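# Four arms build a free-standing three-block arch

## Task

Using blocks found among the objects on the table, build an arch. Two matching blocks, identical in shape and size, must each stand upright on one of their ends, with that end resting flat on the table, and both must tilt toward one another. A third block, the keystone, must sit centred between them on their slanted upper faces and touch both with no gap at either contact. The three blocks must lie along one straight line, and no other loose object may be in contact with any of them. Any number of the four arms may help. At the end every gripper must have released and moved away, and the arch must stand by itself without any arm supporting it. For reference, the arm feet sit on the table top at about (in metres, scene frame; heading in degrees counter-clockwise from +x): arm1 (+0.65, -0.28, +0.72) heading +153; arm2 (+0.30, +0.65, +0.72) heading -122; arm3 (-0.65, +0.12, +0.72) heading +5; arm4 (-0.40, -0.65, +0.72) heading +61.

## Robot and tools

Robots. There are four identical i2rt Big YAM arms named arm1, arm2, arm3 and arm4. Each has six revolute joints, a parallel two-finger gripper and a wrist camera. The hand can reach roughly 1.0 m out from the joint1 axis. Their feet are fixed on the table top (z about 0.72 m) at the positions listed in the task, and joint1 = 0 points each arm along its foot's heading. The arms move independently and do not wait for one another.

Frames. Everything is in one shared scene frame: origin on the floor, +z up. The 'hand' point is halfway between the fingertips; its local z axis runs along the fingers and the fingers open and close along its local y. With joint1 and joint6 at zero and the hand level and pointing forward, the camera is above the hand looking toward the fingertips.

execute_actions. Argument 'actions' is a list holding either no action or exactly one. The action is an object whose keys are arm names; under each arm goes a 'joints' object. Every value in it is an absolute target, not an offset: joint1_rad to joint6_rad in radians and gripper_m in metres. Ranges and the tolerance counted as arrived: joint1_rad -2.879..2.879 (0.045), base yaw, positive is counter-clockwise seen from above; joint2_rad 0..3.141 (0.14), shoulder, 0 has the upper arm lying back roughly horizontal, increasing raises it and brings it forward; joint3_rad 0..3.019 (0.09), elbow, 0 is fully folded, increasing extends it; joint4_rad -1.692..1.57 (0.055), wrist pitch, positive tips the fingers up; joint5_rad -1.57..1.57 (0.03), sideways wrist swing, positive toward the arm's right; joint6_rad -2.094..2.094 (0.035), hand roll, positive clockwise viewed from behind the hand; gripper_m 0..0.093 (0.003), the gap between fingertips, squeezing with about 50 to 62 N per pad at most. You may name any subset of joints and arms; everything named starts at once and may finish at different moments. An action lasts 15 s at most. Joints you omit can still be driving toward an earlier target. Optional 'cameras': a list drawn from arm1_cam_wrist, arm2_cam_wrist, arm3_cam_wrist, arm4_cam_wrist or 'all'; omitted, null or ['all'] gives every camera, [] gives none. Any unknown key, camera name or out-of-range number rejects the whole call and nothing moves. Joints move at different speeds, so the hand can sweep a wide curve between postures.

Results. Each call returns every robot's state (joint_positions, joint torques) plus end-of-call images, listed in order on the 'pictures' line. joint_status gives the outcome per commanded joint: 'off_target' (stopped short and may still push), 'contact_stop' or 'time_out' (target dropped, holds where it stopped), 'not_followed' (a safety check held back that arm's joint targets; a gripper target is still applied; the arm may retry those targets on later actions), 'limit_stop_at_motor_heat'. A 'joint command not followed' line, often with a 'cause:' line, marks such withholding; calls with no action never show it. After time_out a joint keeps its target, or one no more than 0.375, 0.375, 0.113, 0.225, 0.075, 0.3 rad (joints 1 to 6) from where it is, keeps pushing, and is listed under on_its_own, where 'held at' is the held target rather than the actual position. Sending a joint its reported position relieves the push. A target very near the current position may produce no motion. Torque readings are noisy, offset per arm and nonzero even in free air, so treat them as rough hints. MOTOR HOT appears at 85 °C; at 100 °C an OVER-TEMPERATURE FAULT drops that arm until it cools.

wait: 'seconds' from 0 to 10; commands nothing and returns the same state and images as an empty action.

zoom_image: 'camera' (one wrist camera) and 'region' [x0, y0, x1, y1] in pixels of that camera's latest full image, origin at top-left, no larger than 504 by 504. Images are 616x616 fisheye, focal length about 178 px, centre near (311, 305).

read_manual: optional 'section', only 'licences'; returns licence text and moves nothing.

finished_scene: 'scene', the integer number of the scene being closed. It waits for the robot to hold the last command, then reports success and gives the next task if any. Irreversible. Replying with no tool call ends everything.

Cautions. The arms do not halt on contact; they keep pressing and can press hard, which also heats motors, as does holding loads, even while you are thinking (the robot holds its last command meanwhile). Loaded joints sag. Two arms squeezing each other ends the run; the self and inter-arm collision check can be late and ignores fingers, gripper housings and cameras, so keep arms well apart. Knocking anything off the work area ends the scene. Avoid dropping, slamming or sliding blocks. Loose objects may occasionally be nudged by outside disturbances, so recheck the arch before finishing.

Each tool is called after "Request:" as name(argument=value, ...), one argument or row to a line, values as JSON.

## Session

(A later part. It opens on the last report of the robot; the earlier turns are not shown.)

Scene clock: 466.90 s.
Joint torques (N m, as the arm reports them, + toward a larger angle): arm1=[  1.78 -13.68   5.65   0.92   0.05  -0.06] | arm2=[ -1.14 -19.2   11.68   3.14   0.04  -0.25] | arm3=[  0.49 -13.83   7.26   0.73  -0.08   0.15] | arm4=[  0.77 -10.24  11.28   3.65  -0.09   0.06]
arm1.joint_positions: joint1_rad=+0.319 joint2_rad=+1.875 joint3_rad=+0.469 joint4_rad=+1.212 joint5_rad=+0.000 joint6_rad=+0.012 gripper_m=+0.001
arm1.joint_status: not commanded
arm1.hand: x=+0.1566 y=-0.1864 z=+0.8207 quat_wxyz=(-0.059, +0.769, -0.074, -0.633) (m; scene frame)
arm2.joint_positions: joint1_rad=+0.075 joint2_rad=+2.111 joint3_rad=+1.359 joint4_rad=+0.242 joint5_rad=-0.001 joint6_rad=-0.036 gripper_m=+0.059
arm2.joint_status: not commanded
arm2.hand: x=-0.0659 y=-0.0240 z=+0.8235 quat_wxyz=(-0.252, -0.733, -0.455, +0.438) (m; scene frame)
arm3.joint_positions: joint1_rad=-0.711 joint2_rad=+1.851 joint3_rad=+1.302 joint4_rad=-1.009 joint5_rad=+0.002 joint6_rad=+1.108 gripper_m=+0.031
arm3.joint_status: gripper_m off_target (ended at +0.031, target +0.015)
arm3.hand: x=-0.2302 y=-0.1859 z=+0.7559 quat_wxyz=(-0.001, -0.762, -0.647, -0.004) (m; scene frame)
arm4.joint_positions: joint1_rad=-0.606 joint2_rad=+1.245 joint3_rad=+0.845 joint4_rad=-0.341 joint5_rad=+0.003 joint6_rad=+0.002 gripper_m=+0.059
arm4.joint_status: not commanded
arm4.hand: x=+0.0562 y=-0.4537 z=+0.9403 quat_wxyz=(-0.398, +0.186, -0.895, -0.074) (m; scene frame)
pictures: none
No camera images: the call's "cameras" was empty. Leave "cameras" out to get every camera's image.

Request:
execute_actions(
  actions=[
    {"arm3":{"joints":{"joint2_rad":1.43}}},
  ],
  cameras=[],
)

Request:
execute_actions(
  actions=[
    {"arm3":{"joints":{"joint1_rad":-0.437,"joint2_rad":1.03,"joint3_rad":0.92,"joint4_rad":0.2,"joint5_rad":0.122,"joint6_rad":-1.585}},"arm4":{"joints":{"joint1_rad":-0.3}}},
  ],
  cameras=[],
)

Request:
execute_actions(
  actions=[
    {"arm4":{"joints":{"joint1_rad":0.08}}},
  ],
)

Scene clock: 483.90 s.
Joint torques (N m, as the arm reports them, + toward a larger angle): arm1=[  1.18 -13.29   5.58   0.87   0.07  -0.07] | arm2=[  0.08 -20.4   11.46   2.98   0.03  -0.23] | arm3=[ -0.08 -10.34  10.34   1.46   0.     0.14] | arm4=[  0.74 -10.35  11.28   3.62  -0.09   0.06]
arm1.joint_positions: joint1_rad=+0.319 joint2_rad=+1.875 joint3_rad=+0.469 joint4_rad=+1.212 joint5_rad=+0.000 joint6_rad=+0.012 gripper_m=+0.001
arm1.joint_status: not commanded
arm1.hand: x=+0.1566 y=-0.1864 z=+0.8207 quat_wxyz=(-0.059, +0.769, -0.074, -0.633) (m; scene frame)
arm2.joint_positions: joint1_rad=+0.075 joint2_rad=+2.111 joint3_rad=+1.359 joint4_rad=+0.242 joint5_rad=-0.001 joint6_rad=-0.036 gripper_m=+0.059
arm2.joint_status: not commanded
arm2.hand: x=-0.0659 y=-0.0240 z=+0.8235 quat_wxyz=(-0.252, -0.733, -0.455, +0.438) (m; scene frame)
arm3.joint_positions: joint1_rad=-0.711 joint2_rad=+1.431 joint3_rad=+1.282 joint4_rad=-1.008 joint5_rad=+0.001 joint6_rad=+1.108 gripper_m=+0.031
arm3.joint_status: all done
arm3.hand: x=-0.2364 y=-0.1838 z=+0.9585 quat_wxyz=(-0.194, -0.747, -0.633, -0.052) (m; scene frame)
arm4.joint_positions: joint1_rad=-0.606 joint2_rad=+1.245 joint3_rad=+0.845 joint4_rad=-0.341 joint5_rad=+0.003 joint6_rad=+0.002 gripper_m=+0.059
arm4.joint_status: not commanded
arm4.hand: x=+0.0562 y=-0.4537 z=+0.9403 quat_wxyz=(-0.398, +0.186, -0.895, -0.074) (m; scene frame)
pictures: none
No camera images: the call's "cameras" was empty. Leave "cameras" out to get every camera's image.

Scene clock: 486.50 s.
Joint torques (N m, as the arm reports them, + toward a larger angle): arm1=[  1.18 -13.48   5.57   1.02   0.06  -0.07] | arm2=[ -0.4  -20.08  11.8    3.09   0.04  -0.27] | arm3=[-0.29 -6.32 10.27  3.73 -0.01 -0.03] | arm4=[ -0.47 -10.43  11.26   3.62   0.17   0.03]
arm1.joint_positions: joint1_rad=+0.319 joint2_rad=+1.875 joint3_rad=+0.469 joint4_rad=+1.212 joint5_rad=+0.000 joint6_rad=+0.012 gripper_m=+0.001
arm1.joint_status: not commanded
arm1.hand: x=+0.1566 y=-0.1864 z=+0.8207 quat_wxyz=(-0.059, +0.769, -0.074, -0.633) (m; scene frame)
arm2.joint_positions: joint1_rad=+0.075 joint2_rad=+2.111 joint3_rad=+1.359 joint4_rad=+0.242 joint5_rad=-0.001 joint6_rad=-0.036 gripper_m=+0.059
arm2.joint_status: not commanded
arm2.hand: x=-0.0659 y=-0.0240 z=+0.8235 quat_wxyz=(-0.252, -0.733, -0.455, +0.438) (m; scene frame)
arm3.joint_positions: joint1_rad=-0.427 joint2_rad=+1.039 joint3_rad=+0.907 joint4_rad=+0.165 joint5_rad=+0.120 joint6_rad=-1.572 gripper_m=+0.031
arm3.joint_status: all done
arm3.hand: x=-0.1766 y=-0.0769 z=+1.1761 quat_wxyz=(-0.381, +0.363, -0.596, +0.607) (m; scene frame)
arm4.joint_positions: joint1_rad=-0.292 joint2_rad=+1.245 joint3_rad=+0.845 joint4_rad=-0.341 joint5_rad=-0.003 joint6_rad=+0.003 gripper_m=+0.059
arm4.joint_status: all done
arm4.hand: x=-0.0275 y=-0.3209 z=+0.9379 quat_wxyz=(-0.378, +0.325, -0.856, -0.138) (m; scene frame)
pictures: none
No camera images: the call's "cameras" was empty. Leave "cameras" out to get every camera's image.

Scene clock: 487.67 s.
Joint torques (N m, as the arm reports them, + toward a larger angle): arm1=[  1.29 -13.89   5.58   0.96   0.06  -0.06] | arm2=[ -0.22 -19.78  11.55   3.1    0.04  -0.3 ] | arm3=[-0.76 -5.84 10.2   3.69  0.   -0.02] | arm4=[ -0.33 -10.45  11.23   3.5    0.17   0.03]
arm1.joint_positions: joint1_rad=+0.319 joint2_rad=+1.875 joint3_rad=+0.469 joint4_rad=+1.212 joint5_rad=+0.000 joint6_rad=+0.012 gripper_m=+0.001
arm1.joint_status: not commanded
arm1.hand: x=+0.1566 y=-0.1864 z=+0.8207 quat_wxyz=(-0.059, +0.769, -0.074, -0.633) (m; scene frame)
arm2.joint_positions: joint1_rad=+0.075 joint2_rad=+2.111 joint3_rad=+1.359 joint4_rad=+0.242 joint5_rad=-0.001 joint6_rad=-0.036 gripper_m=+0.059
arm2.joint_status: not commanded
arm2.hand: x=-0.0659 y=-0.0240 z=+0.8235 quat_wxyz=(-0.252, -0.733, -0.455, +0.438) (m; scene frame)
arm3.joint_positions: joint1_rad=-0.427 joint2_rad=+1.039 joint3_rad=+0.907 joint4_rad=+0.165 joint5_rad=+0.120 joint6_rad=-1.572 gripper_m=+0.031
arm3.joint_status: not commanded
arm3.hand: x=-0.1766 y=-0.0769 z=+1.1761 quat_wxyz=(-0.381, +0.363, -0.596, +0.607) (m; scene frame)
arm4.joint_positions: joint1_rad=+0.089 joint2_rad=+1.245 joint3_rad=+0.845 joint4_rad=-0.339 joint5_rad=-0.004 joint6_rad=+0.004 gripper_m=+0.059
arm4.joint_status: all done
arm4.hand: x=-0.1763 y=-0.2050 z=+0.9357 quat_wxyz=(-0.344, +0.481, -0.780, -0.207) (m; scene frame)
pictures: arm1_cam_wrist, arm2_cam_wrist, arm3_cam_wrist, arm4_cam_wrist
Images, in order (width x height): arm1_cam_wrist 616x616, arm2_cam_wrist 616x616, arm3_cam_wrist 616x616, arm4_cam_wrist 616x616.

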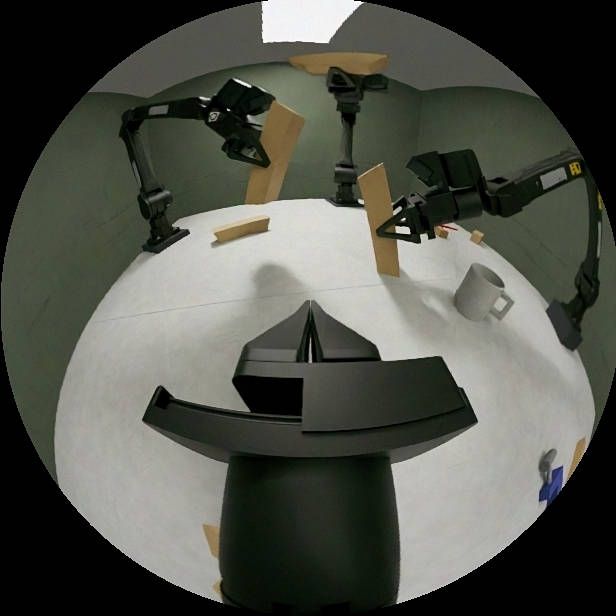

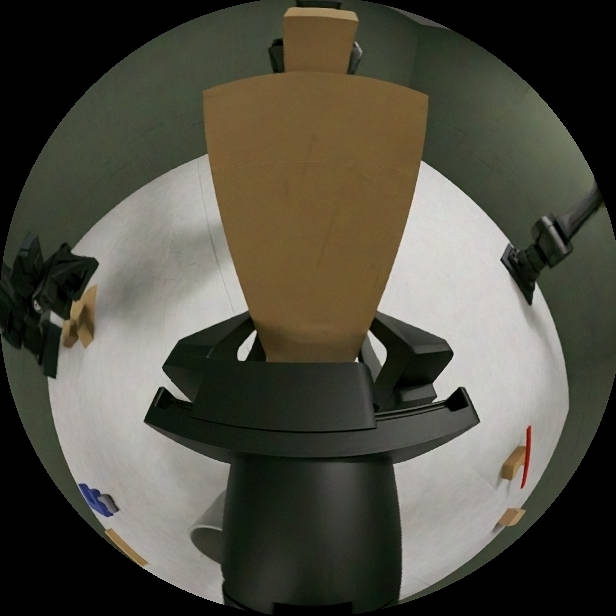

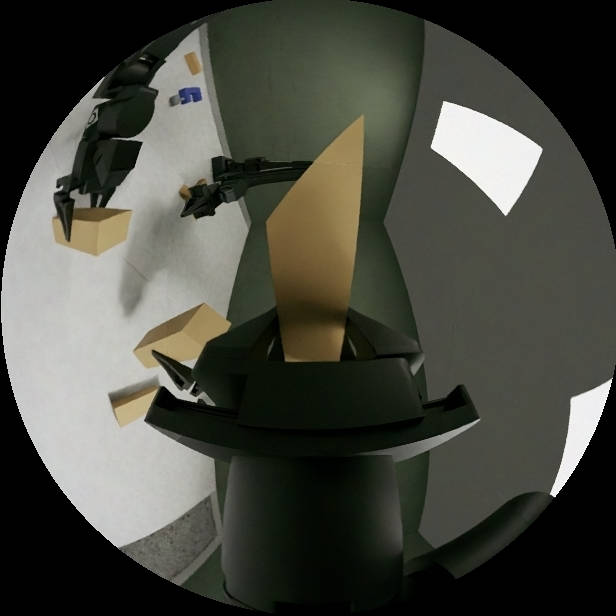

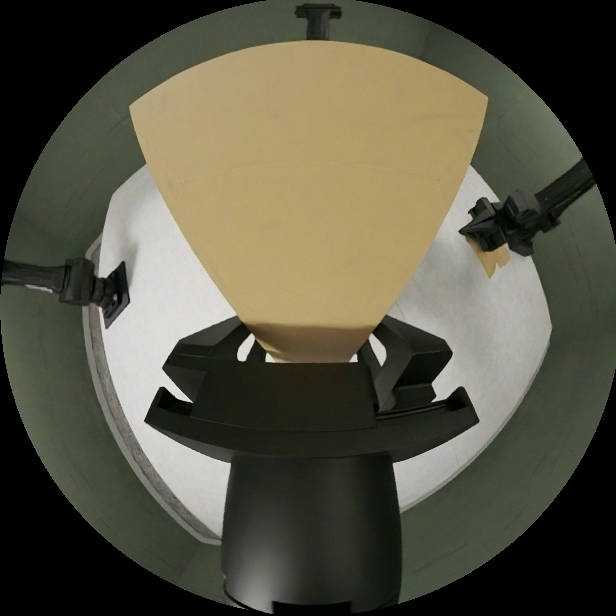

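Request:
execute_actions(
  actions=[],
)

Scene clock: 503.60 s.
Joint torques (N m, as the arm reports them, + toward a larger angle): arm1=[  1.29 -13.19   5.57   1.     0.04  -0.06] | arm2=[  0.04 -19.94  11.62   3.1    0.01  -0.27] | arm3=[-0.74 -6.45 10.24  3.63  0.01 -0.01] | arm4=[ -0.49 -10.35  11.27   3.51   0.18   0.02]
arm1.joint_positions: joint1_rad=+0.319 joint2_rad=+1.875 joint3_rad=+0.469 joint4_rad=+1.212 joint5_rad=+0.000 joint6_rad=+0.012 gripper_m=+0.001
arm1.joint_status: not commanded
arm1.hand: x=+0.1566 y=-0.1864 z=+0.8207 quat_wxyz=(-0.059, +0.769, -0.074, -0.633) (m; scene frame)
arm2.joint_positions: joint1_rad=+0.075 joint2_rad=+2.111 joint3_rad=+1.359 joint4_rad=+0.242 joint5_rad=-0.001 joint6_rad=-0.036 gripper_m=+0.059
arm2.joint_status: not commanded
arm2.hand: x=-0.0659 y=-0.0240 z=+0.8235 quat_wxyz=(-0.252, -0.733, -0.455, +0.438) (m; scene frame)
arm3.joint_positions: joint1_rad=-0.427 joint2_rad=+1.039 joint3_rad=+0.907 joint4_rad=+0.165 joint5_rad=+0.120 joint6_rad=-1.572 gripper_m=+0.031
arm3.joint_status: not commanded
arm3.hand: x=-0.1766 y=-0.0769 z=+1.1761 quat_wxyz=(-0.381, +0.363, -0.596, +0.607) (m; scene frame)
arm4.joint_positions: joint1_rad=+0.089 joint2_rad=+1.245 joint3_rad=+0.845 joint4_rad=-0.339 joint5_rad=-0.004 joint6_rad=+0.004 gripper_m=+0.059
arm4.joint_status: all done
arm4.hand: x=-0.1763 y=-0.2050 z=+0.9357 quat_wxyz=(-0.344, +0.481, -0.780, -0.207) (m; scene frame)
pictures: arm1_cam_wrist, arm2_cam_wrist, arm3_cam_wrist, arm4_cam_wrist
Images, in order (width x height): arm1_cam_wrist 616x616, arm2_cam_wrist 616x616, arm3_cam_wrist 616x616, arm4_cam_wrist 616x616.

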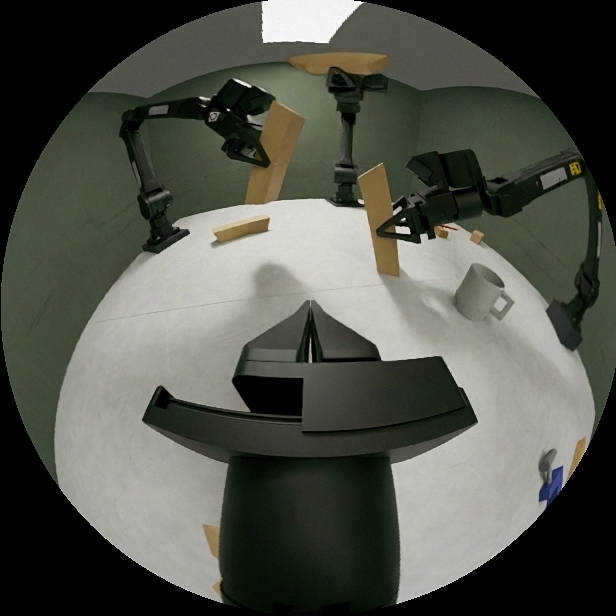

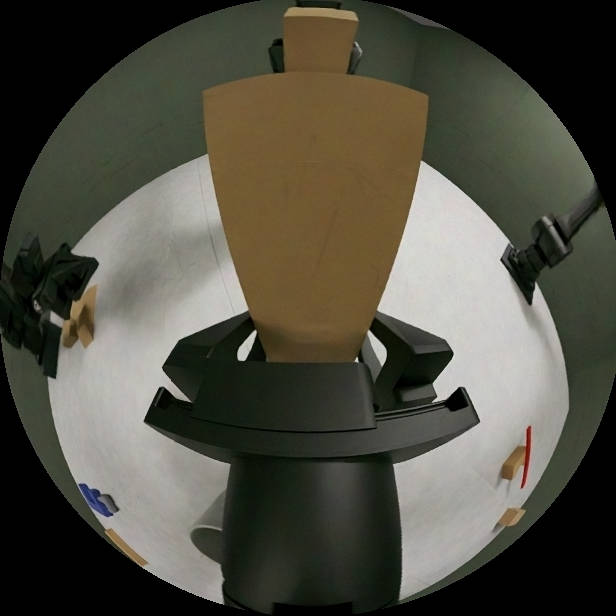

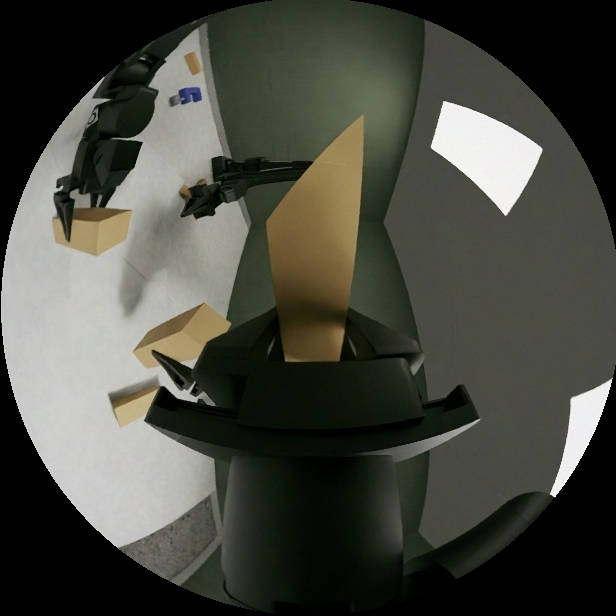

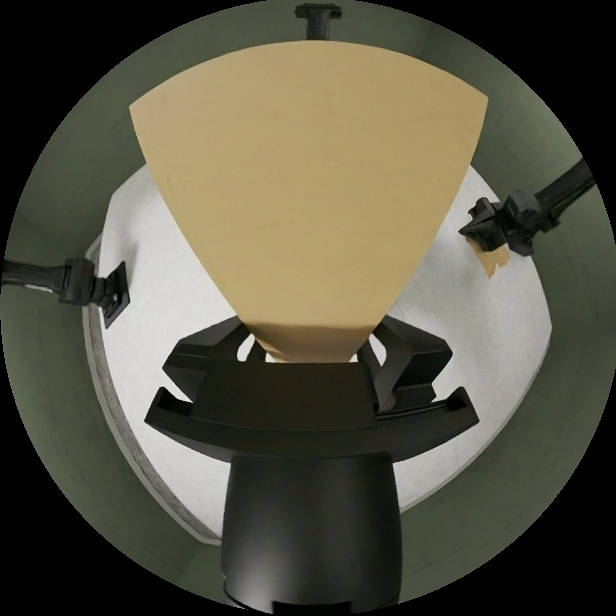

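Request:
execute_actions(
  actions=[
    {"arm4":{"joints":{"joint1_rad":0.072,"joint2_rad":1.39,"joint3_rad":0.645,"joint4_rad":0.10}}},
  ],
  cameras=["arm1_cam_wrist","arm2_cam_wrist"],
)

Scene clock: 508.20 s.
Joint torques (N m, as the arm reports them, + toward a larger angle): arm1=[  1.   -13.4    5.58   1.01   0.04  -0.07] | arm2=[ -0.35 -19.34  11.38   3.09   0.05  -0.2 ] | arm3=[-1.21 -6.49 10.21  3.61 -0.01  0.01] | arm4=[-0.09 -9.85  8.12  3.69 -0.13 -0.01]
arm1.joint_positions: joint1_rad=+0.319 joint2_rad=+1.875 joint3_rad=+0.469 joint4_rad=+1.212 joint5_rad=+0.000 joint6_rad=+0.012 gripper_m=+0.001
arm1.joint_status: not commanded
arm1.hand: x=+0.1566 y=-0.1864 z=+0.8207 quat_wxyz=(-0.059, +0.769, -0.074, -0.633) (m; scene frame)
arm2.joint_positions: joint1_rad=+0.075 joint2_rad=+2.111 joint3_rad=+1.359 joint4_rad=+0.242 joint5_rad=-0.001 joint6_rad=-0.036 gripper_m=+0.059
arm2.joint_status: not commanded
arm2.hand: x=-0.0659 y=-0.0240 z=+0.8235 quat_wxyz=(-0.252, -0.733, -0.455, +0.438) (m; scene frame)
arm3.joint_positions: joint1_rad=-0.427 joint2_rad=+1.039 joint3_rad=+0.907 joint4_rad=+0.165 joint5_rad=+0.120 joint6_rad=-1.572 gripper_m=+0.031
arm3.joint_status: not commanded
arm3.hand: x=-0.1766 y=-0.0769 z=+1.1761 quat_wxyz=(-0.381, +0.363, -0.596, +0.607) (m; scene frame)
arm4.joint_positions: joint1_rad=+0.074 joint2_rad=+1.413 joint3_rad=+0.636 joint4_rad=+0.059 joint5_rad=+0.004 joint6_rad=+0.007 gripper_m=+0.059
arm4.joint_status: all done
arm4.hand: x=-0.1731 y=-0.2203 z=+0.8249 quat_wxyz=(-0.355, +0.470, -0.781, -0.207) (m; scene frame)
pictures: arm1_cam_wrist, arm2_cam_wrist
Images, in order (width x height): arm1_cam_wrist 616x616, arm2_cam_wrist 616x616.

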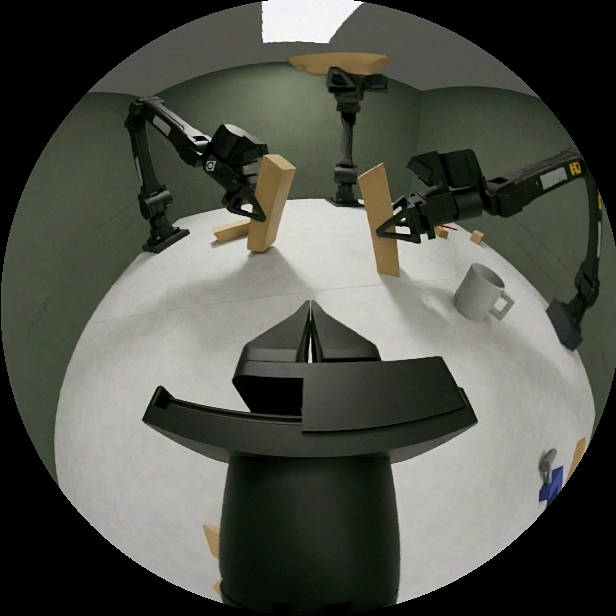

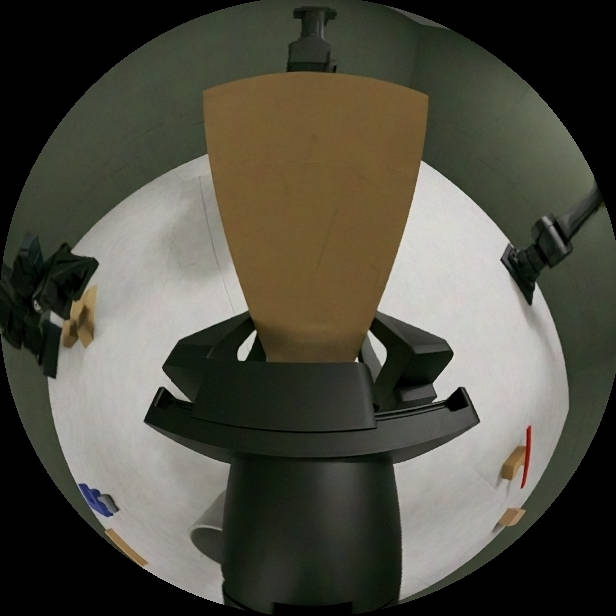

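Request:
zoom_image(
  camera="arm1_cam_wrist",
  region=[200, 130, 460, 300],
)

Region (200, 130, 460, 300) of arm1_cam_wrist's 616x616 image, scaled by 1.938, with more detail than that image has; it fills the top 330 rows of this view, and the rest is white.

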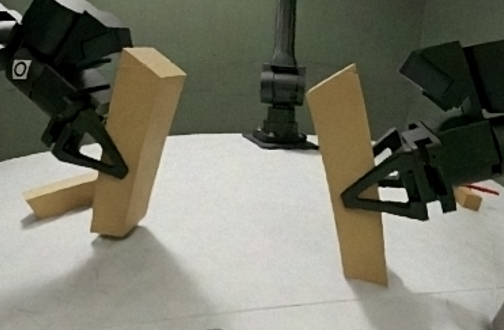

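Request:
execute_actions(
  actions=[
    {"arm4":{"joints":{"joint2_rad":1.45,"joint3_rad":0.63,"joint4_rad":0.19}}},
  ],
  cameras=["arm1_cam_wrist","arm3_cam_wrist"],
)

Request:
zoom_image(
  camera="arm1_cam_wrist",
  region=[200, 130, 460, 300],
)

Scene clock: 516.00 s.
Joint torques (N m, as the arm reports them, + toward a larger angle): arm1=[  1.32 -13.21   5.69   1.03   0.04  -0.08] | arm2=[ -0.14 -19.02  11.48   2.87   0.03  -0.28] | arm3=[-0.81 -6.32 10.28  3.63  0.01 -0.02] | arm4=[ 0.02 -8.89  7.58  3.74 -0.09 -0.01]
arm1.joint_positions: joint1_rad=+0.319 joint2_rad=+1.875 joint3_rad=+0.469 joint4_rad=+1.212 joint5_rad=+0.000 joint6_rad=+0.012 gripper_m=+0.001
arm1.joint_status: not commanded
arm1.hand: x=+0.1566 y=-0.1864 z=+0.8207 quat_wxyz=(-0.059, +0.769, -0.074, -0.633) (m; scene frame)
arm2.joint_positions: joint1_rad=+0.075 joint2_rad=+2.111 joint3_rad=+1.359 joint4_rad=+0.242 joint5_rad=-0.001 joint6_rad=-0.036 gripper_m=+0.059
arm2.joint_status: not commanded
arm2.hand: x=-0.0659 y=-0.0240 z=+0.8235 quat_wxyz=(-0.252, -0.733, -0.455, +0.438) (m; scene frame)
arm3.joint_positions: joint1_rad=-0.427 joint2_rad=+1.039 joint3_rad=+0.907 joint4_rad=+0.165 joint5_rad=+0.120 joint6_rad=-1.572 gripper_m=+0.031
arm3.joint_status: not commanded
arm3.hand: x=-0.1766 y=-0.0769 z=+1.1761 quat_wxyz=(-0.381, +0.363, -0.596, +0.607) (m; scene frame)
arm4.joint_positions: joint1_rad=+0.074 joint2_rad=+1.458 joint3_rad=+0.625 joint4_rad=+0.149 joint5_rad=+0.003 joint6_rad=+0.008 gripper_m=+0.059
arm4.joint_status: all done
arm4.hand: x=-0.1699 y=-0.2143 z=+0.8154 quat_wxyz=(-0.368, +0.467, -0.775, -0.215) (m; scene frame)
pictures: arm1_cam_wrist, arm3_cam_wrist
Images, in order (width x height): arm1_cam_wrist 616x616, arm3_cam_wrist 616x616.

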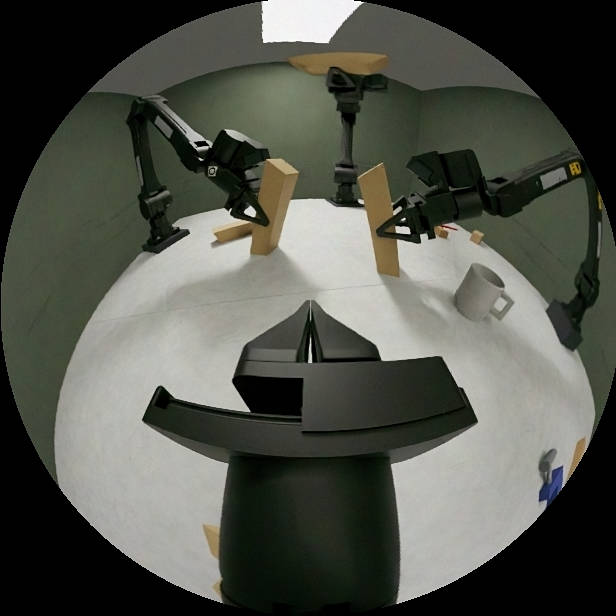

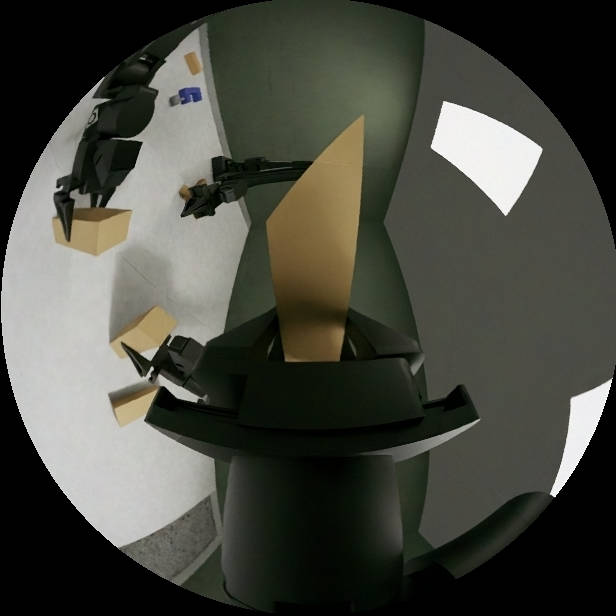

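Region (200, 130, 460, 300) of arm1_cam_wrist's 616x616 image, scaled by 1.938, with more detail than that image has; it fills the top 330 rows of this view, and the rest is white.

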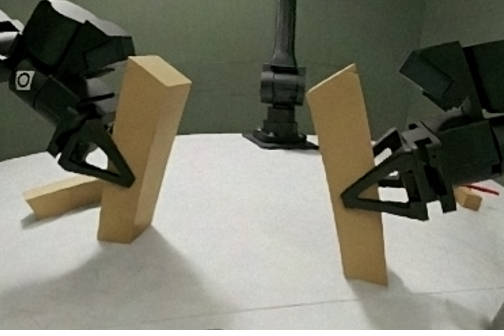

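Request:
execute_actions(
  actions=[
    {"arm4":{"joints":{"joint2_rad":1.478,"joint3_rad":0.622,"joint4_rad":0.195}},"arm1":{"joints":{"joint1_rad":0.50}}},
  ],
  cameras=["arm1_cam_wrist"],
)

Scene clock: 527.20 s.
Joint torques (N m, as the arm reports them, + toward a larger angle): arm1=[  1.33 -13.2    5.61   1.04   0.09  -0.04] | arm2=[ -0.31 -20.33  11.36   2.91   0.08  -0.26] | arm3=[-1.11 -6.1  10.18  3.75  0.   -0.03] | arm4=[ 0.   -7.21  7.03  3.41 -0.1  -0.02]
arm1.joint_positions: joint1_rad=+0.505 joint2_rad=+1.875 joint3_rad=+0.469 joint4_rad=+1.212 joint5_rad=+0.000 joint6_rad=+0.011 gripper_m=+0.001
arm1.joint_status: all done
arm1.hand: x=+0.1478 y=-0.2797 z=+0.8199 quat_wxyz=(+0.000, +0.773, -0.002, -0.635) (m; scene frame)
arm2.joint_positions: joint1_rad=+0.075 joint2_rad=+2.111 joint3_rad=+1.359 joint4_rad=+0.242 joint5_rad=-0.001 joint6_rad=-0.036 gripper_m=+0.059
arm2.joint_status: not commanded
arm2.hand: x=-0.0659 y=-0.0240 z=+0.8235 quat_wxyz=(-0.252, -0.733, -0.455, +0.438) (m; scene frame)
arm3.joint_positions: joint1_rad=-0.427 joint2_rad=+1.039 joint3_rad=+0.907 joint4_rad=+0.165 joint5_rad=+0.120 joint6_rad=-1.572 gripper_m=+0.031
arm3.joint_status: not commanded
arm3.hand: x=-0.1766 y=-0.0769 z=+1.1761 quat_wxyz=(-0.381, +0.363, -0.596, +0.607) (m; scene frame)
arm4.joint_positions: joint1_rad=+0.074 joint2_rad=+1.464 joint3_rad=+0.623 joint4_rad=+0.160 joint5_rad=+0.003 joint6_rad=+0.008 gripper_m=+0.059
arm4.joint_status: all done
arm4.hand: x=-0.1695 y=-0.2134 z=+0.8141 quat_wxyz=(-0.369, +0.466, -0.774, -0.216) (m; scene frame)
pictures: arm1_cam_wrist
Images, in order (width x height): arm1_cam_wrist 616x616.

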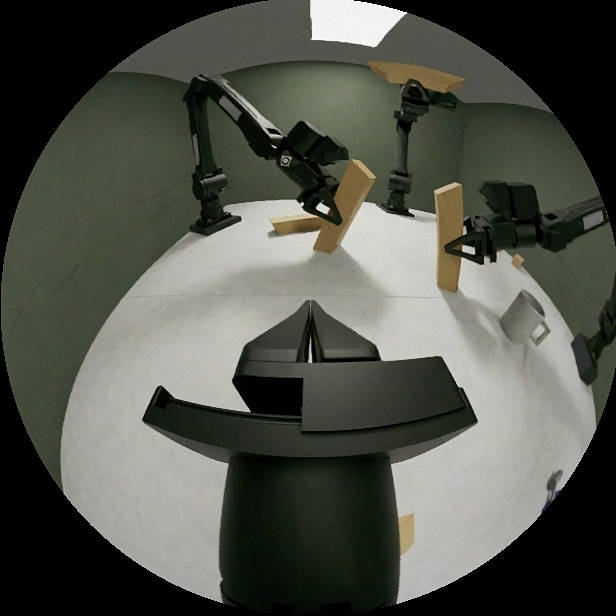

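Request:
zoom_image(
  camera="arm1_cam_wrist",
  region=[270, 140, 500, 310],
)

Region (270, 140, 500, 310) of arm1_cam_wrist's 616x616 image, scaled by 2.191, with more detail than that image has; it fills the top 373 rows of this view, and the rest is white.

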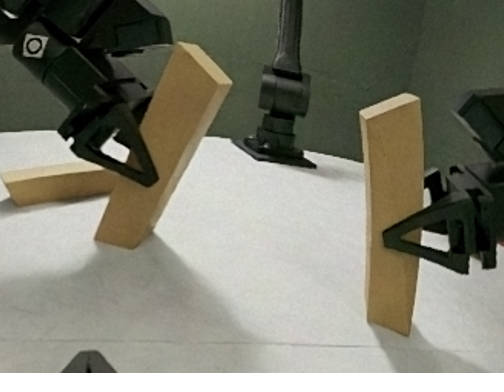

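Request:
execute_actions(
  actions=[
    {"arm1":{"joints":{"joint4_rad":1.5,"joint5_rad":0.5}}},
  ],
  cameras=["arm1_cam_wrist"],
)

Scene clock: 537.60 s.
Joint torques (N m, as the arm reports them, + toward a larger angle): arm1=[  1.69 -13.41   5.39   1.96   0.14  -0.06] | arm2=[  0.35 -19.3   11.55   2.76   0.01  -0.29] | arm3=[-1.   -6.22 10.27  3.59  0.02 -0.02] | arm4=[ 0.01 -7.21  7.02  3.41 -0.1  -0.01]
arm1.joint_positions: joint1_rad=+0.505 joint2_rad=+1.875 joint3_rad=+0.469 joint4_rad=+1.482 joint5_rad=+0.497 joint6_rad=+0.011 gripper_m=+0.001
arm1.joint_status: all done
arm1.hand: x=+0.1645 y=-0.1983 z=+0.8851 quat_wxyz=(-0.166, +0.658, -0.181, -0.712) (m; scene frame)
arm2.joint_positions: joint1_rad=+0.075 joint2_rad=+2.111 joint3_rad=+1.359 joint4_rad=+0.242 joint5_rad=-0.001 joint6_rad=-0.036 gripper_m=+0.059
arm2.joint_status: not commanded
arm2.hand: x=-0.0659 y=-0.0240 z=+0.8235 quat_wxyz=(-0.252, -0.733, -0.455, +0.438) (m; scene frame)
arm3.joint_positions: joint1_rad=-0.427 joint2_rad=+1.039 joint3_rad=+0.907 joint4_rad=+0.165 joint5_rad=+0.120 joint6_rad=-1.572 gripper_m=+0.031
arm3.joint_status: not commanded
arm3.hand: x=-0.1766 y=-0.0769 z=+1.1761 quat_wxyz=(-0.381, +0.363, -0.596, +0.607) (m; scene frame)
arm4.joint_positions: joint1_rad=+0.074 joint2_rad=+1.464 joint3_rad=+0.623 joint4_rad=+0.160 joint5_rad=+0.003 joint6_rad=+0.008 gripper_m=+0.059
arm4.joint_status: not commanded
arm4.hand: x=-0.1695 y=-0.2134 z=+0.8141 quat_wxyz=(-0.369, +0.466, -0.774, -0.216) (m; scene frame)
pictures: arm1_cam_wrist
Images, in order (width x height): arm1_cam_wrist 616x616.

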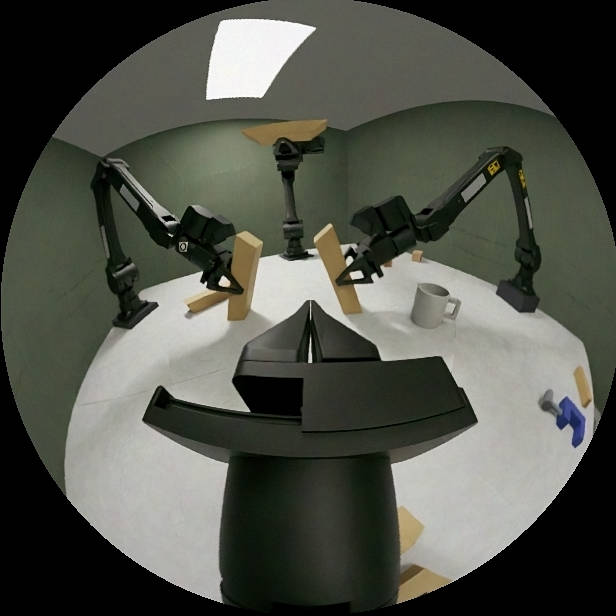

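Request:
execute_actions(
  actions=[
    {"arm1":{"joints":{"joint1_rad":0.68,"joint5_rad":0.68}},"arm3":{"joints":{"joint1_rad":-0.437,"joint2_rad":1.40,"joint3_rad":0.745,"joint4_rad":0.72,"joint5_rad":0.122}}},
  ],
)

Scene clock: 545.37 s.
Joint torques (N m, as the arm reports them, + toward a larger angle): arm1=[  2.13 -13.16   5.36   1.92   0.1   -0.09] | arm2=[ -0.28 -19.47  11.26   3.1    0.07  -0.25] | arm3=[ -0.57 -11.45   9.88   3.65   0.01   0.03] | arm4=[ 0.07 -7.29  7.04  3.38 -0.1  -0.01]
arm1.joint_positions: joint1_rad=+0.683 joint2_rad=+1.875 joint3_rad=+0.469 joint4_rad=+1.482 joint5_rad=+0.677 joint6_rad=+0.011 gripper_m=+0.001
arm1.joint_status: all done
arm1.hand: x=+0.1698 y=-0.2576 z=+0.8833 quat_wxyz=(-0.163, +0.659, -0.186, -0.710) (m; scene frame)
arm2.joint_positions: joint1_rad=+0.075 joint2_rad=+2.111 joint3_rad=+1.359 joint4_rad=+0.242 joint5_rad=-0.001 joint6_rad=-0.036 gripper_m=+0.059
arm2.joint_status: not commanded
arm2.hand: x=-0.0659 y=-0.0240 z=+0.8235 quat_wxyz=(-0.252, -0.733, -0.455, +0.438) (m; scene frame)
arm3.joint_positions: joint1_rad=-0.427 joint2_rad=+1.434 joint3_rad=+0.712 joint4_rad=+0.686 joint5_rad=+0.120 joint6_rad=-1.575 gripper_m=+0.031
arm3.joint_status: all done
arm3.hand: x=-0.1230 y=-0.0935 z=+0.9802 quat_wxyz=(-0.365, +0.379, -0.614, +0.588) (m; scene frame)
arm4.joint_positions: joint1_rad=+0.074 joint2_rad=+1.464 joint3_rad=+0.623 joint4_rad=+0.160 joint5_rad=+0.003 joint6_rad=+0.008 gripper_m=+0.059
arm4.joint_status: not commanded
arm4.hand: x=-0.1695 y=-0.2134 z=+0.8141 quat_wxyz=(-0.369, +0.466, -0.774, -0.216) (m; scene frame)
pictures: arm1_cam_wrist, arm2_cam_wrist, arm3_cam_wrist, arm4_cam_wrist
Images, in order (width x height): arm1_cam_wrist 616x616, arm2_cam_wrist 616x616, arm3_cam_wrist 616x616, arm4_cam_wrist 616x616.

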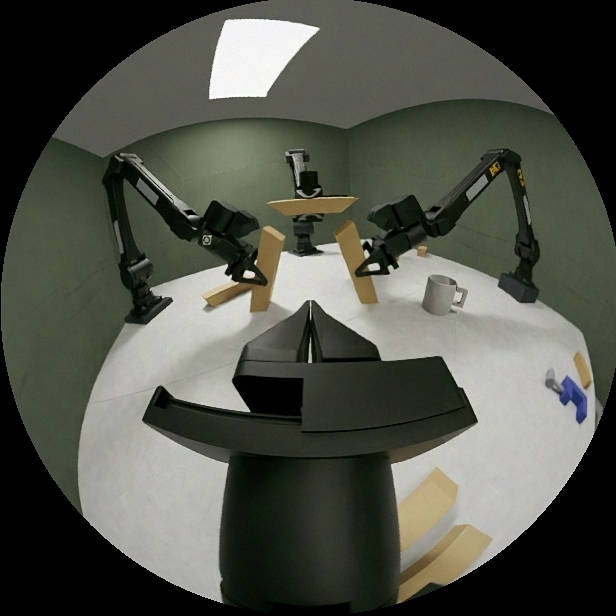

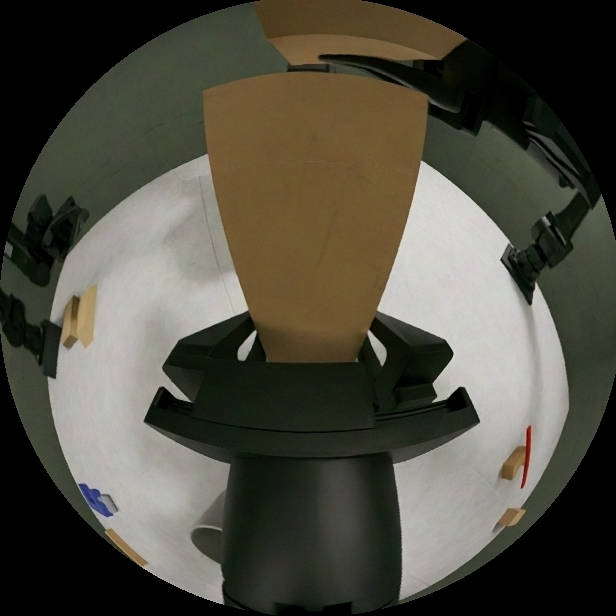

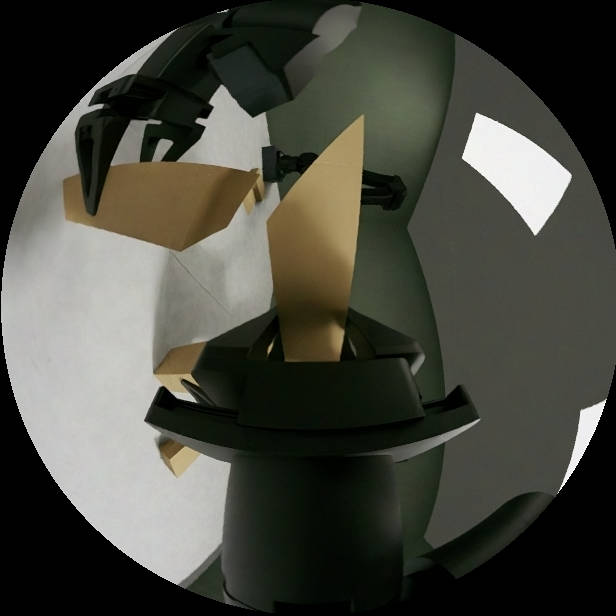

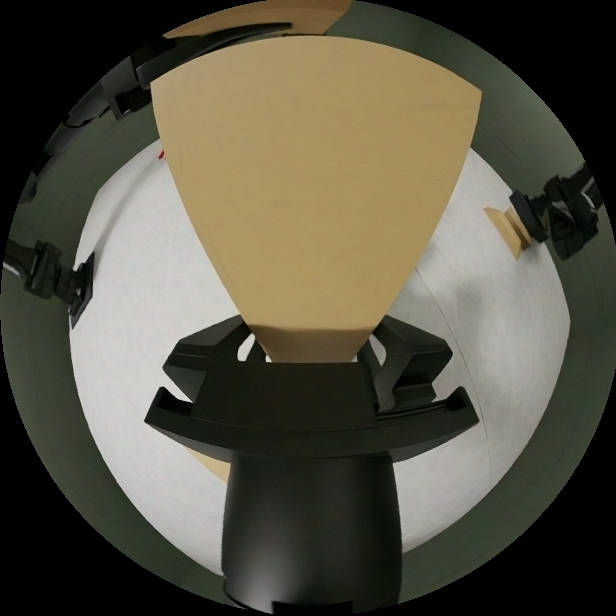

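Request:
zoom_image(
  camera="arm1_cam_wrist",
  region=[220, 170, 410, 320],
)

Region (220, 170, 410, 320) of arm1_cam_wrist's 616x616 image, scaled by 2.653, with more detail than that image has; it fills the top 398 rows of this view, and the rest is white.

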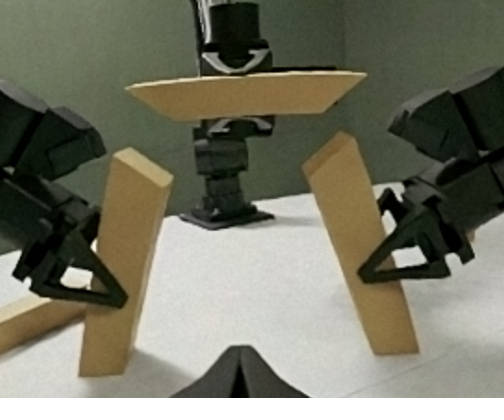

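Request:
execute_actions(
  actions=[
    {"arm3":{"joints":{"joint1_rad":-0.457,"joint2_rad":1.525,"joint3_rad":0.762,"joint4_rad":0.865,"joint5_rad":0.097}}},
  ],
)

Request:
zoom_image(
  camera="arm1_cam_wrist",
  region=[220, 170, 410, 320],
)

Scene clock: 564.37 s.
Joint torques (N m, as the arm reports them, + toward a larger angle): arm1=[  2.18 -13.17   5.36   1.92   0.11  -0.07] | arm2=[ -0.29 -19.16  11.62   2.96   0.03  -0.21] | arm3=[ -0.78 -10.42  10.6    3.58  -0.2    0.  ] | arm4=[ 0.02 -7.22  7.04  3.4  -0.1  -0.01]
arm1.joint_positions: joint1_rad=+0.683 joint2_rad=+1.875 joint3_rad=+0.469 joint4_rad=+1.482 joint5_rad=+0.677 joint6_rad=+0.011 gripper_m=+0.001
arm1.joint_status: not commanded
arm1.hand: x=+0.1698 y=-0.2576 z=+0.8833 quat_wxyz=(-0.163, +0.659, -0.186, -0.710) (m; scene frame)
arm2.joint_positions: joint1_rad=+0.075 joint2_rad=+2.111 joint3_rad=+1.359 joint4_rad=+0.242 joint5_rad=-0.001 joint6_rad=-0.036 gripper_m=+0.059
arm2.joint_status: not commanded
arm2.hand: x=-0.0659 y=-0.0240 z=+0.8235 quat_wxyz=(-0.252, -0.733, -0.455, +0.438) (m; scene frame)
arm3.joint_positions: joint1_rad=-0.450 joint2_rad=+1.537 joint3_rad=+0.712 joint4_rad=+0.830 joint5_rad=+0.100 joint6_rad=-1.575 gripper_m=+0.031
arm3.joint_status: all done
arm3.hand: x=-0.1150 y=-0.1063 z=+0.9582 quat_wxyz=(-0.374, +0.370, -0.603, +0.600) (m; scene frame)
arm4.joint_positions: joint1_rad=+0.074 joint2_rad=+1.464 joint3_rad=+0.623 joint4_rad=+0.160 joint5_rad=+0.003 joint6_rad=+0.008 gripper_m=+0.059
arm4.joint_status: not commanded
arm4.hand: x=-0.1695 y=-0.2134 z=+0.8141 quat_wxyz=(-0.369, +0.466, -0.774, -0.216) (m; scene frame)
pictures: arm1_cam_wrist, arm2_cam_wrist, arm3_cam_wrist, arm4_cam_wrist
Images, in order (width x height): arm1_cam_wrist 616x616, arm2_cam_wrist 616x616, arm3_cam_wrist 616x616, arm4_cam_wrist 616x616.

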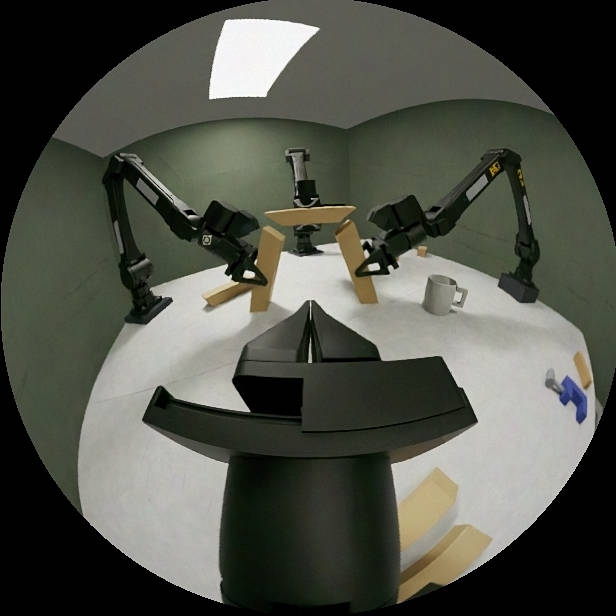

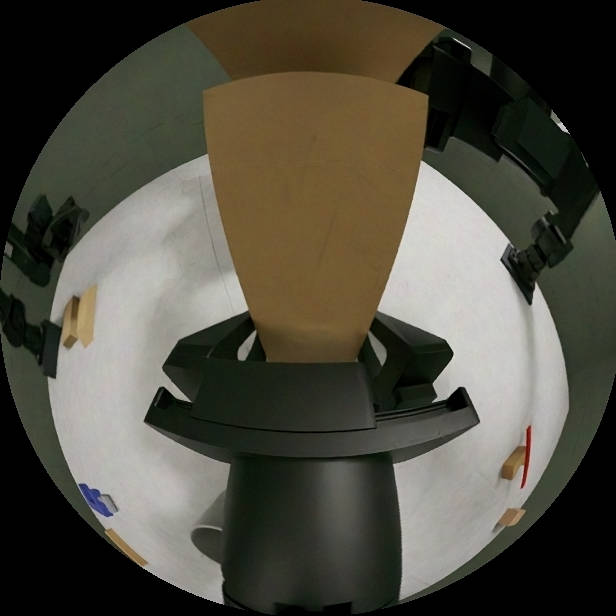

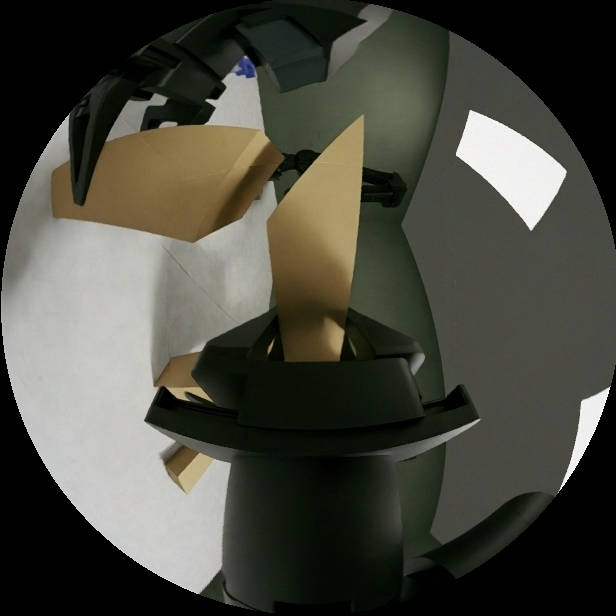

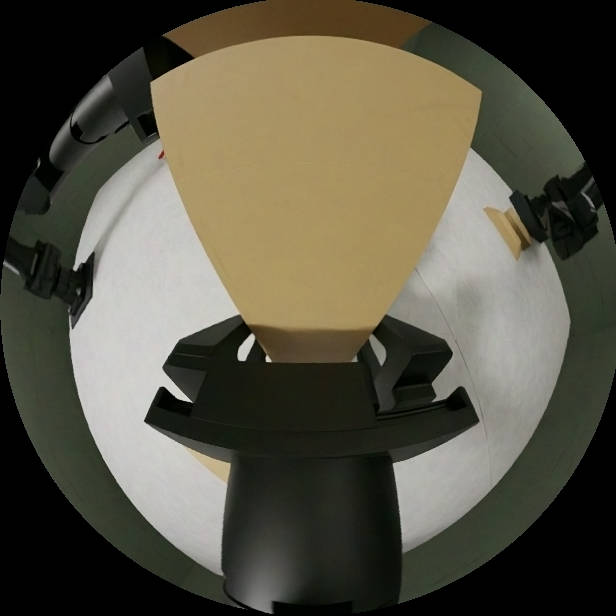

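Region (220, 170, 410, 320) of arm1_cam_wrist's 616x616 image, scaled by 2.653, with more detail than that image has; it fills the top 398 rows of this view, and the rest is white.

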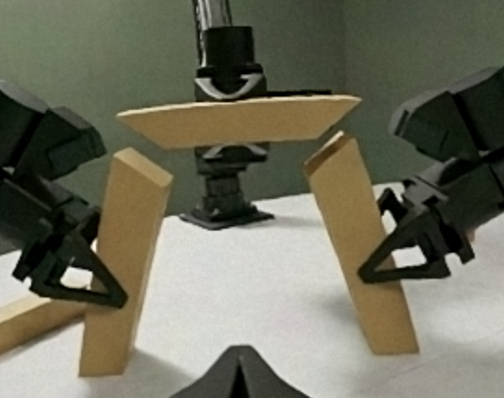

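Request:
execute_actions(
  actions=[
    {"arm3":{"joints":{"joint1_rad":-0.469,"joint2_rad":1.59,"joint3_rad":0.734,"joint4_rad":0.933,"joint5_rad":0.088}}},
  ],
)

Request:
zoom_image(
  camera="arm1_cam_wrist",
  region=[220, 170, 410, 320],
)

Scene clock: 580.27 s.
Joint torques (N m, as the arm reports them, + toward a larger angle): arm1=[  1.81 -13.19   5.37   1.94   0.12  -0.09] | arm2=[ -0.17 -19.73  11.44   2.95   0.05  -0.26] | arm3=[ -0.43 -10.67   8.16   3.72  -0.24   0.01] | arm4=[-0.04 -7.28  7.03  3.4  -0.1  -0.01]
arm1.joint_positions: joint1_rad=+0.683 joint2_rad=+1.875 joint3_rad=+0.469 joint4_rad=+1.482 joint5_rad=+0.677 joint6_rad=+0.011 gripper_m=+0.001
arm1.joint_status: not commanded
arm1.hand: x=+0.1698 y=-0.2576 z=+0.8833 quat_wxyz=(-0.163, +0.659, -0.186, -0.710) (m; scene frame)
arm2.joint_positions: joint1_rad=+0.075 joint2_rad=+2.111 joint3_rad=+1.359 joint4_rad=+0.242 joint5_rad=-0.001 joint6_rad=-0.036 gripper_m=+0.059
arm2.joint_status: not commanded
arm2.hand: x=-0.0659 y=-0.0240 z=+0.8235 quat_wxyz=(-0.252, -0.733, -0.455, +0.438) (m; scene frame)
arm3.joint_positions: joint1_rad=-0.459 joint2_rad=+1.594 joint3_rad=+0.712 joint4_rad=+0.898 joint5_rad=+0.090 joint6_rad=-1.575 gripper_m=+0.031
arm3.joint_status: all done
arm3.hand: x=-0.1116 y=-0.1117 z=+0.9427 quat_wxyz=(-0.376, +0.367, -0.600, +0.603) (m; scene frame)
arm4.joint_positions: joint1_rad=+0.074 joint2_rad=+1.464 joint3_rad=+0.623 joint4_rad=+0.160 joint5_rad=+0.003 joint6_rad=+0.008 gripper_m=+0.059
arm4.joint_status: not commanded
arm4.hand: x=-0.1695 y=-0.2134 z=+0.8141 quat_wxyz=(-0.369, +0.466, -0.774, -0.216) (m; scene frame)
pictures: arm1_cam_wrist, arm2_cam_wrist, arm3_cam_wrist, arm4_cam_wrist
Images, in order (width x height): arm1_cam_wrist 616x616, arm2_cam_wrist 616x616, arm3_cam_wrist 616x616, arm4_cam_wrist 616x616.

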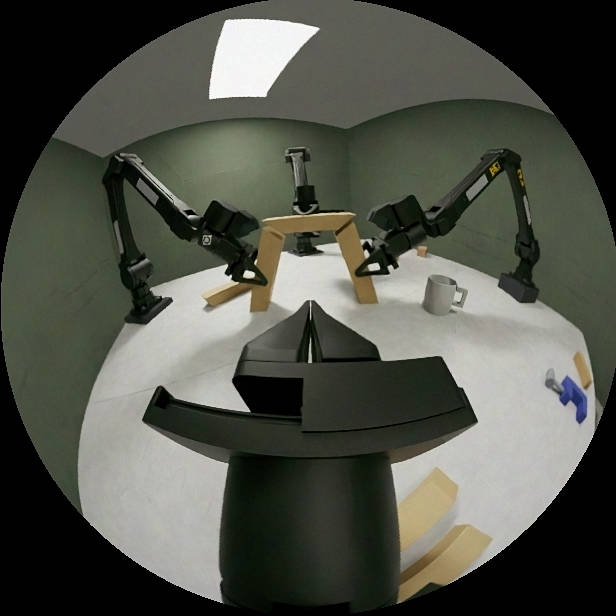

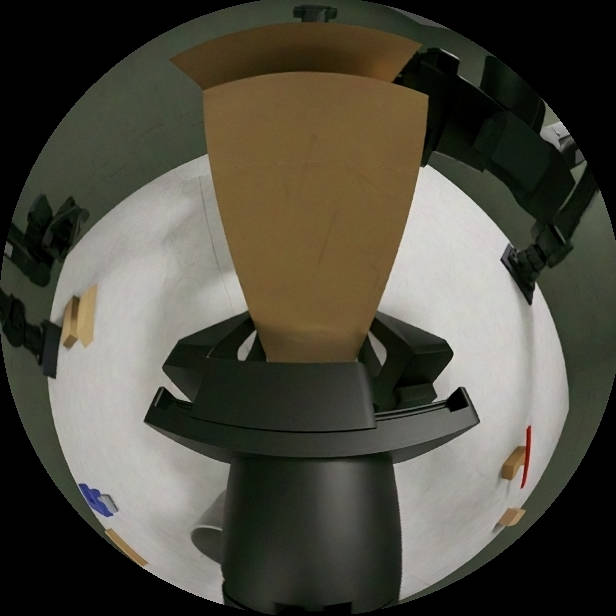

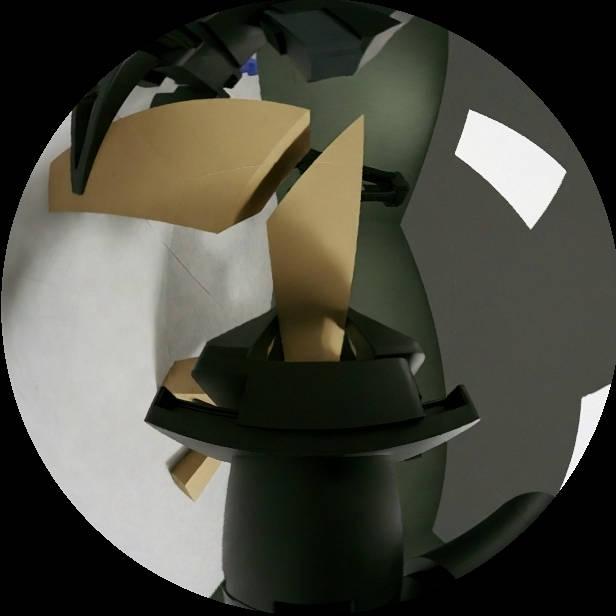

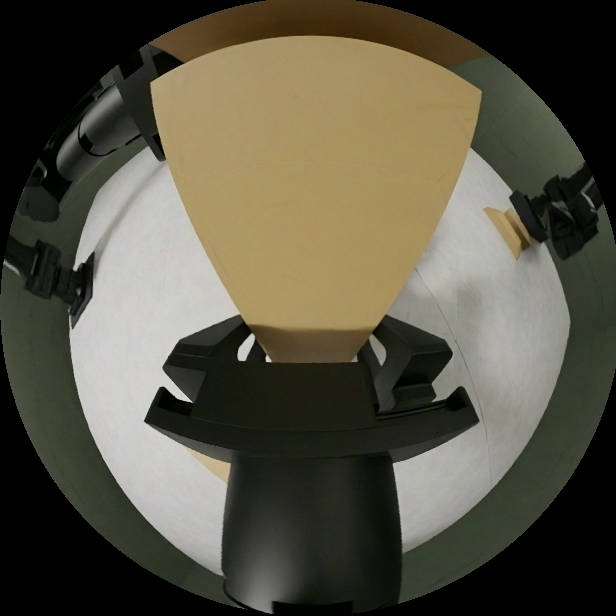

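Region (220, 170, 410, 320) of arm1_cam_wrist's 616x616 image, scaled by 2.653, with more detail than that image has; it fills the top 398 rows of this view, and the rest is white.

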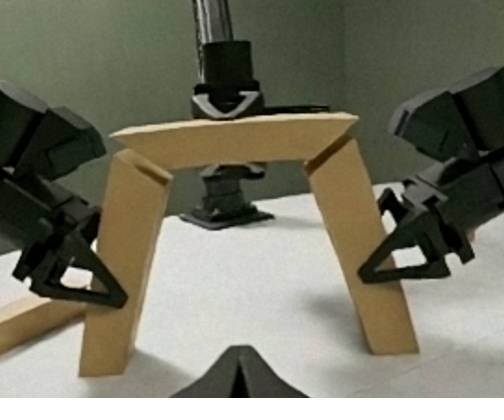

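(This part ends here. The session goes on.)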